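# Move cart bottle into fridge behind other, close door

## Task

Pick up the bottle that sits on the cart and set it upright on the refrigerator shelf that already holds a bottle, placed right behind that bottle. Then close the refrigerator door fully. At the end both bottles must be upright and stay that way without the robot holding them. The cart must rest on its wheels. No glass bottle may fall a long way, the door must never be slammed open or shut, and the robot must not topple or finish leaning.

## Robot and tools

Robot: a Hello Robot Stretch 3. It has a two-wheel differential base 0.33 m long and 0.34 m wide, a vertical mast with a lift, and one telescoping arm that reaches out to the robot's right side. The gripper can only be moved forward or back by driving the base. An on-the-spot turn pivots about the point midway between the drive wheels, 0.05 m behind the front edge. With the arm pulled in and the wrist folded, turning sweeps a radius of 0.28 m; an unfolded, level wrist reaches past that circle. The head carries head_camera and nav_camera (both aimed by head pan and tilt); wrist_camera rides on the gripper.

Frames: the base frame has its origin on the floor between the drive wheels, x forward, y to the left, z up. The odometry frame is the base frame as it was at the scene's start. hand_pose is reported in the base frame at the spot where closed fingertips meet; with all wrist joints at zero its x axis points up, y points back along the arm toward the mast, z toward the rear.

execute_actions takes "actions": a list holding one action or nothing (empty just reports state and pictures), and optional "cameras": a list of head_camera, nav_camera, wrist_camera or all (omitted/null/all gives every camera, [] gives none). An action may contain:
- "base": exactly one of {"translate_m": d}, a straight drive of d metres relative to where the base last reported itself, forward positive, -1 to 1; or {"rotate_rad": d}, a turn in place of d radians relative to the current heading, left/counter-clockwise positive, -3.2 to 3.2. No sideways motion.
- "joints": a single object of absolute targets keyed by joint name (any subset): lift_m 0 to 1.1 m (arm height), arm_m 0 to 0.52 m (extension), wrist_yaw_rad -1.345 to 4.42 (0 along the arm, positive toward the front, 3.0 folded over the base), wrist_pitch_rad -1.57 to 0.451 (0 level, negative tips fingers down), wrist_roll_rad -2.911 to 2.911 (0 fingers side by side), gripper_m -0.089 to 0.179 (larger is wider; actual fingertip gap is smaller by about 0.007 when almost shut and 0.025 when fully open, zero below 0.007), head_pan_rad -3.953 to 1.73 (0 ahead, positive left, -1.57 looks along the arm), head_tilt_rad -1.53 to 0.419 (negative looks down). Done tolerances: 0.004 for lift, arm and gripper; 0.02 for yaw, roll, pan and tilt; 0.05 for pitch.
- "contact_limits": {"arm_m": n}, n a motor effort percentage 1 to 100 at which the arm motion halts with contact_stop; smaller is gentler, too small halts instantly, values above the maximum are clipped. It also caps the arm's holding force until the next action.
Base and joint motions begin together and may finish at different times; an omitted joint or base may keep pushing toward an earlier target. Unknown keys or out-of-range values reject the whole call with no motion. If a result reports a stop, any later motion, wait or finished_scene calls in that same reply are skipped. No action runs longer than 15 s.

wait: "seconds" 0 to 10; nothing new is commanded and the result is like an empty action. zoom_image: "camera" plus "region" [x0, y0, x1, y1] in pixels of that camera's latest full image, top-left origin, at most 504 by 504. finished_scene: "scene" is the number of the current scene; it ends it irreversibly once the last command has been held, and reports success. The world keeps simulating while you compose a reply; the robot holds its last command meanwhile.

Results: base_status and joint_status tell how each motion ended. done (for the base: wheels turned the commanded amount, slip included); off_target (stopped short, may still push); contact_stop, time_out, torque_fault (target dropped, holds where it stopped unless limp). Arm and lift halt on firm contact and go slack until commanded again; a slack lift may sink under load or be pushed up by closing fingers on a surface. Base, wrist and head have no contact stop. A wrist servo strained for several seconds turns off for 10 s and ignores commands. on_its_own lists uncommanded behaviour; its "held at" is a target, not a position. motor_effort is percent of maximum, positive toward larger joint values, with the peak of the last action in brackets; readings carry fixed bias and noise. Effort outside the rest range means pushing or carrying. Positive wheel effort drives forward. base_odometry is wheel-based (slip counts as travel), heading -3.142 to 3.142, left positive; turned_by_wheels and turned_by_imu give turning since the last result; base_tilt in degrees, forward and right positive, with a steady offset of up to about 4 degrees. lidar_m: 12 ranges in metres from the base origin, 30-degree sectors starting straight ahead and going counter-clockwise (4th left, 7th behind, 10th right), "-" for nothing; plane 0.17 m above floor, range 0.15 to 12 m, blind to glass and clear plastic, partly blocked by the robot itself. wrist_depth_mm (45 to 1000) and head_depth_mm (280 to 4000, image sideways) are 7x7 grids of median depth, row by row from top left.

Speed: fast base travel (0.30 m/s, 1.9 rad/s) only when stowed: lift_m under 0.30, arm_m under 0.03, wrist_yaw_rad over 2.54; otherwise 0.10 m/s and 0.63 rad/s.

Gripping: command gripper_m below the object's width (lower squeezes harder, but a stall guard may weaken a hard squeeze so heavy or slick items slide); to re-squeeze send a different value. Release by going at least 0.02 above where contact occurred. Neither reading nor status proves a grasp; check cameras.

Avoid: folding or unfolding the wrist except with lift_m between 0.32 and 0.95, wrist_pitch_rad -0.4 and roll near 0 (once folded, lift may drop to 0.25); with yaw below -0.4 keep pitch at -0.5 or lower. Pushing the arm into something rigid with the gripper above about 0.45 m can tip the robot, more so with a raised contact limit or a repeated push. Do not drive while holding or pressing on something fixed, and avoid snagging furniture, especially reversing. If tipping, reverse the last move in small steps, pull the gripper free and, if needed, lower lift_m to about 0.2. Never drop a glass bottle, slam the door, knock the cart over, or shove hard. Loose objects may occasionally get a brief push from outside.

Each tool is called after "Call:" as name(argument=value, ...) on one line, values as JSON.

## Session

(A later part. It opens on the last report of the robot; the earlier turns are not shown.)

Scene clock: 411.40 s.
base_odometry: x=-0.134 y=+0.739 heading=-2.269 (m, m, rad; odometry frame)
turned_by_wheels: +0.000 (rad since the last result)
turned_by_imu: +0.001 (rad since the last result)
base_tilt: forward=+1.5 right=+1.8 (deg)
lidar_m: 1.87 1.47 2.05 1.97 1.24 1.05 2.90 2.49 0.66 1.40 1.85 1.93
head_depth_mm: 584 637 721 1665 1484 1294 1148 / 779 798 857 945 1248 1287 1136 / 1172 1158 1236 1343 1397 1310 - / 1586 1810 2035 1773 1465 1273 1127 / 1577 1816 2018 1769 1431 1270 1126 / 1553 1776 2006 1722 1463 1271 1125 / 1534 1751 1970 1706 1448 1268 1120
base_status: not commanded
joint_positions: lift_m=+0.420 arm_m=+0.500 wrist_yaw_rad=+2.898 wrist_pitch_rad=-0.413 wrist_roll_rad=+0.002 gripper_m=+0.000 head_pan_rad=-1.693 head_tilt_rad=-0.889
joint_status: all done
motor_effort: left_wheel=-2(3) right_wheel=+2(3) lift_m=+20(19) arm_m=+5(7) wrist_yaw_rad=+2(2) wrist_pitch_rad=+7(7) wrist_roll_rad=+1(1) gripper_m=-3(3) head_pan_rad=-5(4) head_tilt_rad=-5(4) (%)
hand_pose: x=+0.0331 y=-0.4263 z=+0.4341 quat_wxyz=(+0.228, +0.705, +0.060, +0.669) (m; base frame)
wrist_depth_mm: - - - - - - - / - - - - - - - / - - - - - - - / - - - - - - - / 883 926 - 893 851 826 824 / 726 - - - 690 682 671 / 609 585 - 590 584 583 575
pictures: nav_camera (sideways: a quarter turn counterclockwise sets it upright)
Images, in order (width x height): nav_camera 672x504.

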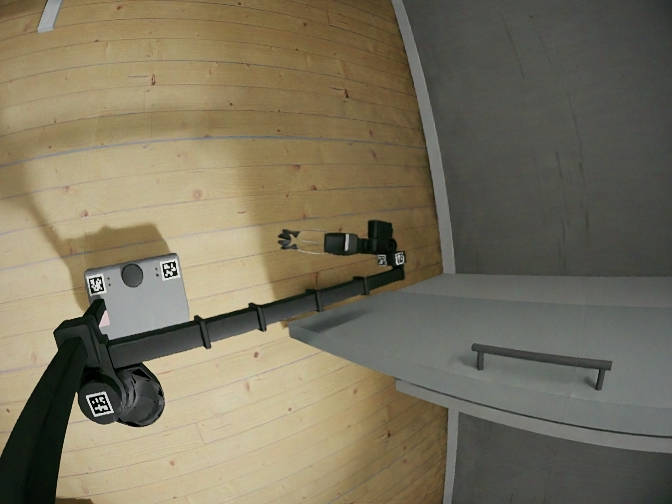

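Call:
execute_actions(actions=[{"base":{"translate_m":-0.32},"joints":{"arm_m":0.52}}], cameras=["nav_camera"])

Call:
execute_actions(actions=[{"base":{"translate_m":-0.12}}], cameras=["nav_camera"])

Scene clock: 420.30 s.
base_odometry: x=+0.072 y=+0.984 heading=-2.269 (m, m, rad; odometry frame)
turned_by_wheels: +0.000 (rad since the last result)
turned_by_imu: +0.003 (rad since the last result)
base_tilt: forward=+1.4 right=+1.8 (deg)
lidar_m: 1.78 2.28 2.04 1.99 0.85 0.78 2.58 2.48 0.76 0.89 1.84 2.26
head_depth_mm: 631 727 2010 1762 1488 1288 1142 / 694 764 887 1075 1444 1279 1141 / 758 859 989 1167 1390 1306 - / 838 960 1129 1325 1467 1283 1134 / 931 1070 1308 1625 1457 1279 1120 / 1546 1787 1994 1705 1459 1263 1126 / 1530 1754 1961 1698 1445 1259 1127
base_status: done
joint_positions: lift_m=+0.420 arm_m=+0.520 wrist_yaw_rad=+2.899 wrist_pitch_rad=-0.413 wrist_roll_rad=+0.002 gripper_m=+0.000 head_pan_rad=-1.693 head_tilt_rad=-0.889
joint_status: all done
motor_effort: left_wheel=-2(19) right_wheel=+3(65) lift_m=+20(19) arm_m=+4(5) wrist_yaw_rad=+0(2) wrist_pitch_rad=+8(8) wrist_roll_rad=+1(1) gripper_m=-2(2) head_pan_rad=-4(4) head_tilt_rad=-4(4) (%)
hand_pose: x=+0.0327 y=-0.4463 z=+0.4339 quat_wxyz=(+0.228, +0.705, +0.060, +0.669) (m; base frame)
wrist_depth_mm: - - - - - - - / - - - - - - - / - - - - - - - / - - - - - - - / 886 883 - 888 851 816 820 / 725 718 - - 695 685 672 / 616 594 582 596 590 579 577
pictures: nav_camera (sideways: a quarter turn counterclockwise sets it upright)
Images, in order (width x height): nav_camera 672x504.

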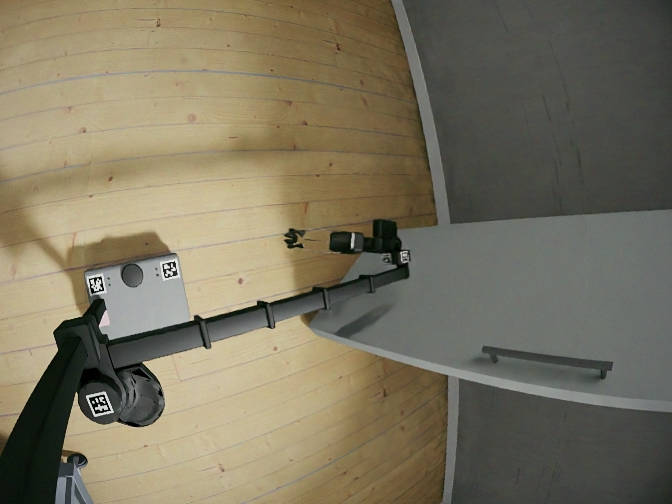

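Scene clock: 422.50 s.
base_odometry: x=+0.149 y=+1.076 heading=-2.269 (m, m, rad; odometry frame)
turned_by_wheels: +0.000 (rad since the last result)
turned_by_imu: +0.001 (rad since the last result)
base_tilt: forward=+1.2 right=+1.7 (deg)
lidar_m: 1.90 2.41 2.05 2.00 0.70 0.69 2.45 2.47 0.99 1.01 1.84 2.39
head_depth_mm: 822 1950 2130 1754 1494 1291 1141 / 845 963 1150 1650 1471 1277 1135 / 869 995 1168 1425 1481 1306 - / 894 1032 1226 1458 1479 1285 1129 / 923 1066 1271 1483 1462 1278 1125 / 951 1120 1439 1670 1453 1269 1124 / 1521 1751 1982 1704 1446 1265 1124
base_status: done
joint_positions: lift_m=+0.420 arm_m=+0.520 wrist_yaw_rad=+2.899 wrist_pitch_rad=-0.413 wrist_roll_rad=+0.002 gripper_m=+0.000 head_pan_rad=-1.693 head_tilt_rad=-0.889
joint_status: not commanded
motor_effort: left_wheel=-2(7) right_wheel=+3(5) lift_m=+20(20) arm_m=+4(5) wrist_yaw_rad=+1(1) wrist_pitch_rad=+8(8) wrist_roll_rad=+1(0) gripper_m=-3(3) head_pan_rad=-4(5) head_tilt_rad=-4(4) (%)
hand_pose: x=+0.0327 y=-0.4463 z=+0.4339 quat_wxyz=(+0.228, +0.705, +0.060, +0.669) (m; base frame)
wrist_depth_mm: 983 - - - - - - / - - - - - - - / - - - - - - - / - - - - - - - / 876 875 - 887 835 844 813 / 726 721 - - 694 673 670 / 608 587 583 598 585 577 573
pictures: nav_camera (sideways: a quarter turn counterclockwise sets it upright)
Images, in order (width x height): nav_camera 672x504.

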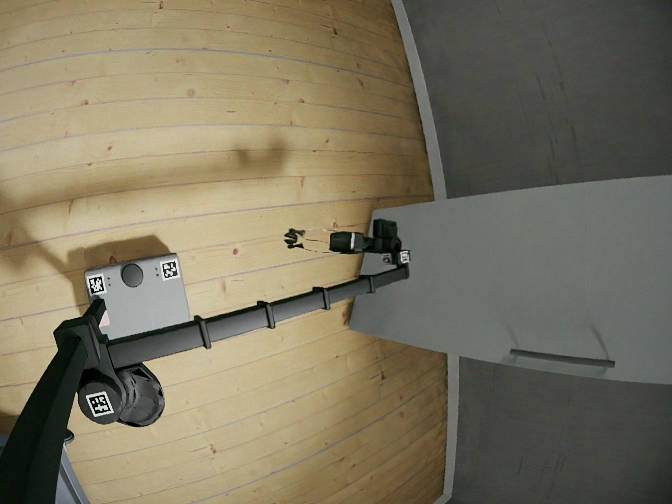

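Call:
wait(seconds=2)

Scene clock: 426.23 s.
base_odometry: x=+0.149 y=+1.076 heading=-2.269 (m, m, rad; odometry frame)
turned_by_wheels: +0.000 (rad since the last result)
turned_by_imu: +0.001 (rad since the last result)
base_tilt: forward=+1.3 right=+1.7 (deg)
lidar_m: 1.89 2.42 2.05 2.01 0.70 0.69 2.46 2.47 1.18 1.14 1.84 2.39
head_depth_mm: 1648 1944 2125 1751 1495 1292 1139 / 1031 1218 1937 1742 1474 1290 1132 / 1027 1188 1409 1644 1478 1306 - / 1009 1173 1391 1635 1473 1282 1126 / 988 1151 1356 1549 1459 1272 1121 / 977 1161 1890 1704 1457 1273 1123 / 1529 1745 1967 1705 1446 1261 1129
base_status: done
joint_positions: lift_m=+0.420 arm_m=+0.520 wrist_yaw_rad=+2.899 wrist_pitch_rad=-0.413 wrist_roll_rad=+0.002 gripper_m=+0.000 head_pan_rad=-1.693 head_tilt_rad=-0.889
joint_status: not commanded
motor_effort: left_wheel=-2(7) right_wheel=+4(5) lift_m=+20(20) arm_m=+5(5) wrist_yaw_rad=+1(1) wrist_pitch_rad=+8(8) wrist_roll_rad=+1(0) gripper_m=-3(3) head_pan_rad=-4(5) head_tilt_rad=-4(4) (%)
hand_pose: x=+0.0327 y=-0.4463 z=+0.4339 quat_wxyz=(+0.228, +0.705, +0.060, +0.669) (m; base frame)
wrist_depth_mm: 974 - - - - - - / - - - - - - - / - - - - - - - / - - - - - - - / 881 882 - 903 847 823 804 / 725 721 - - 703 683 673 / 604 591 578 593 589 577 573
wait: 2.00 s; at rest from the start
pictures: head_camera (sideways: a quarter turn clockwise sets it upright), nav_camera (sideways: a quarter turn counterclockwise sets it upright), wrist_camera
Images, in order (width x height): head_camera 896x504, nav_camera 672x504, wrist_camera 644x364.

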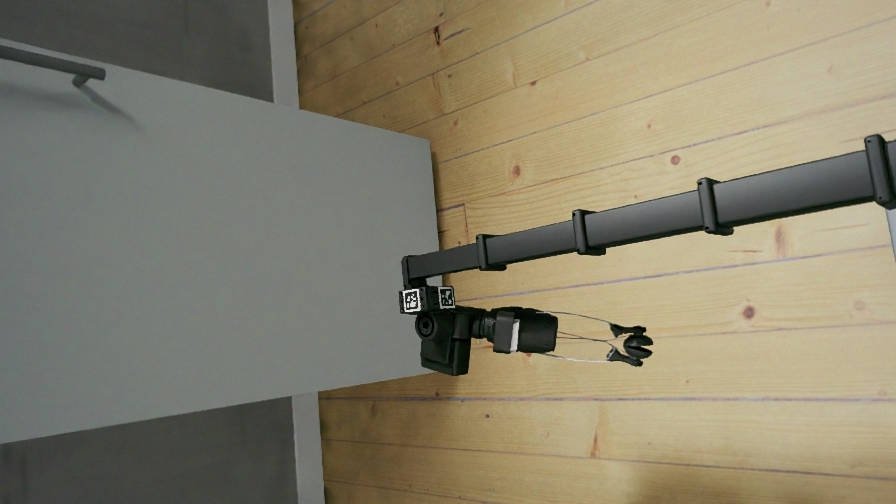

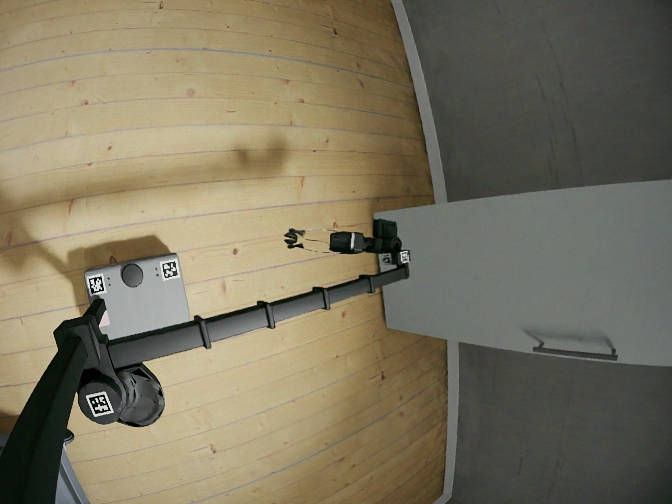

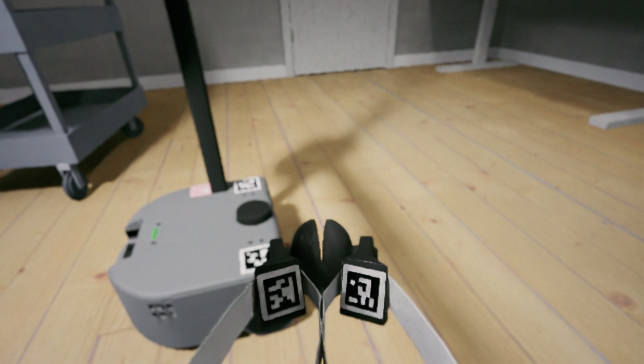

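Call:
execute_actions(actions=[], cameras=["head_camera"])

Scene clock: 433.53 s.
base_odometry: x=+0.149 y=+1.076 heading=-2.269 (m, m, rad; odometry frame)
turned_by_wheels: +0.000 (rad since the last result)
turned_by_imu: +0.000 (rad since the last result)
base_tilt: forward=+1.3 right=+1.8 (deg)
lidar_m: 1.90 2.41 2.04 2.00 0.70 0.69 2.46 2.48 1.18 1.14 1.84 2.39
head_depth_mm: 1654 1953 2144 1756 1488 1284 1146 / 1033 1212 1951 1739 1484 1288 1137 / 1018 1180 1417 1645 1478 1301 - / 1012 1168 1392 1638 1469 1279 1127 / 995 1143 1352 1549 1462 1277 1124 / 982 1158 1888 1690 1450 1273 1124 / 1526 1755 1957 1707 1454 1260 1128
base_status: done
joint_positions: lift_m=+0.420 arm_m=+0.520 wrist_yaw_rad=+2.899 wrist_pitch_rad=-0.413 wrist_roll_rad=+0.002 gripper_m=+0.000 head_pan_rad=-1.693 head_tilt_rad=-0.889
joint_status: not commanded
motor_effort: left_wheel=-2(7) right_wheel=+4(5) lift_m=+19(20) arm_m=+4(5) wrist_yaw_rad=+1(1) wrist_pitch_rad=+8(8) wrist_roll_rad=+0(0) gripper_m=-2(3) head_pan_rad=-5(5) head_tilt_rad=-5(4) (%)
hand_pose: x=+0.0327 y=-0.4463 z=+0.4339 quat_wxyz=(+0.228, +0.705, +0.060, +0.669) (m; base frame)
wrist_depth_mm: 974 - - - - - - / - - - - - - - / - - - - - - - / - - - - - - - / 896 882 - 898 846 809 810 / 720 720 - - 686 689 673 / 612 587 580 591 593 578 581
pictures: head_camera (sideways: a quarter turn clockwise sets it upright)
Images, in order (width x height): head_camera 896x504.

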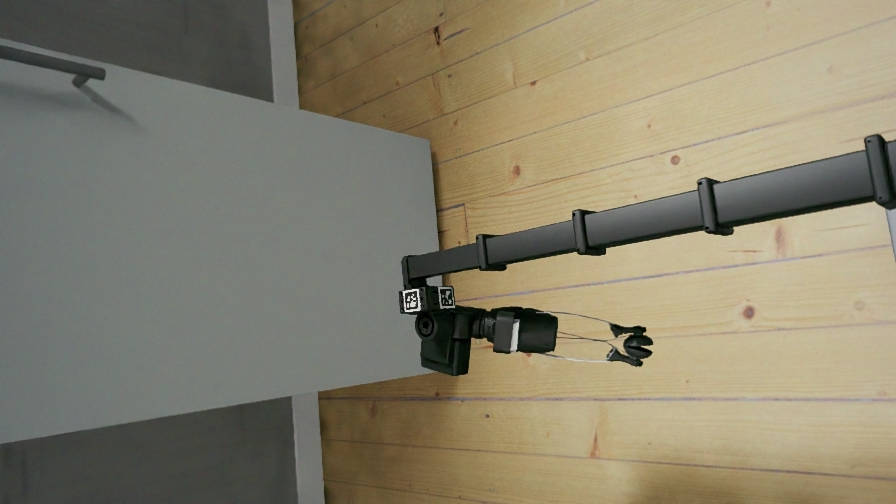

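Call:
finished_scene(scene=2)

The scene is finished: the task was done.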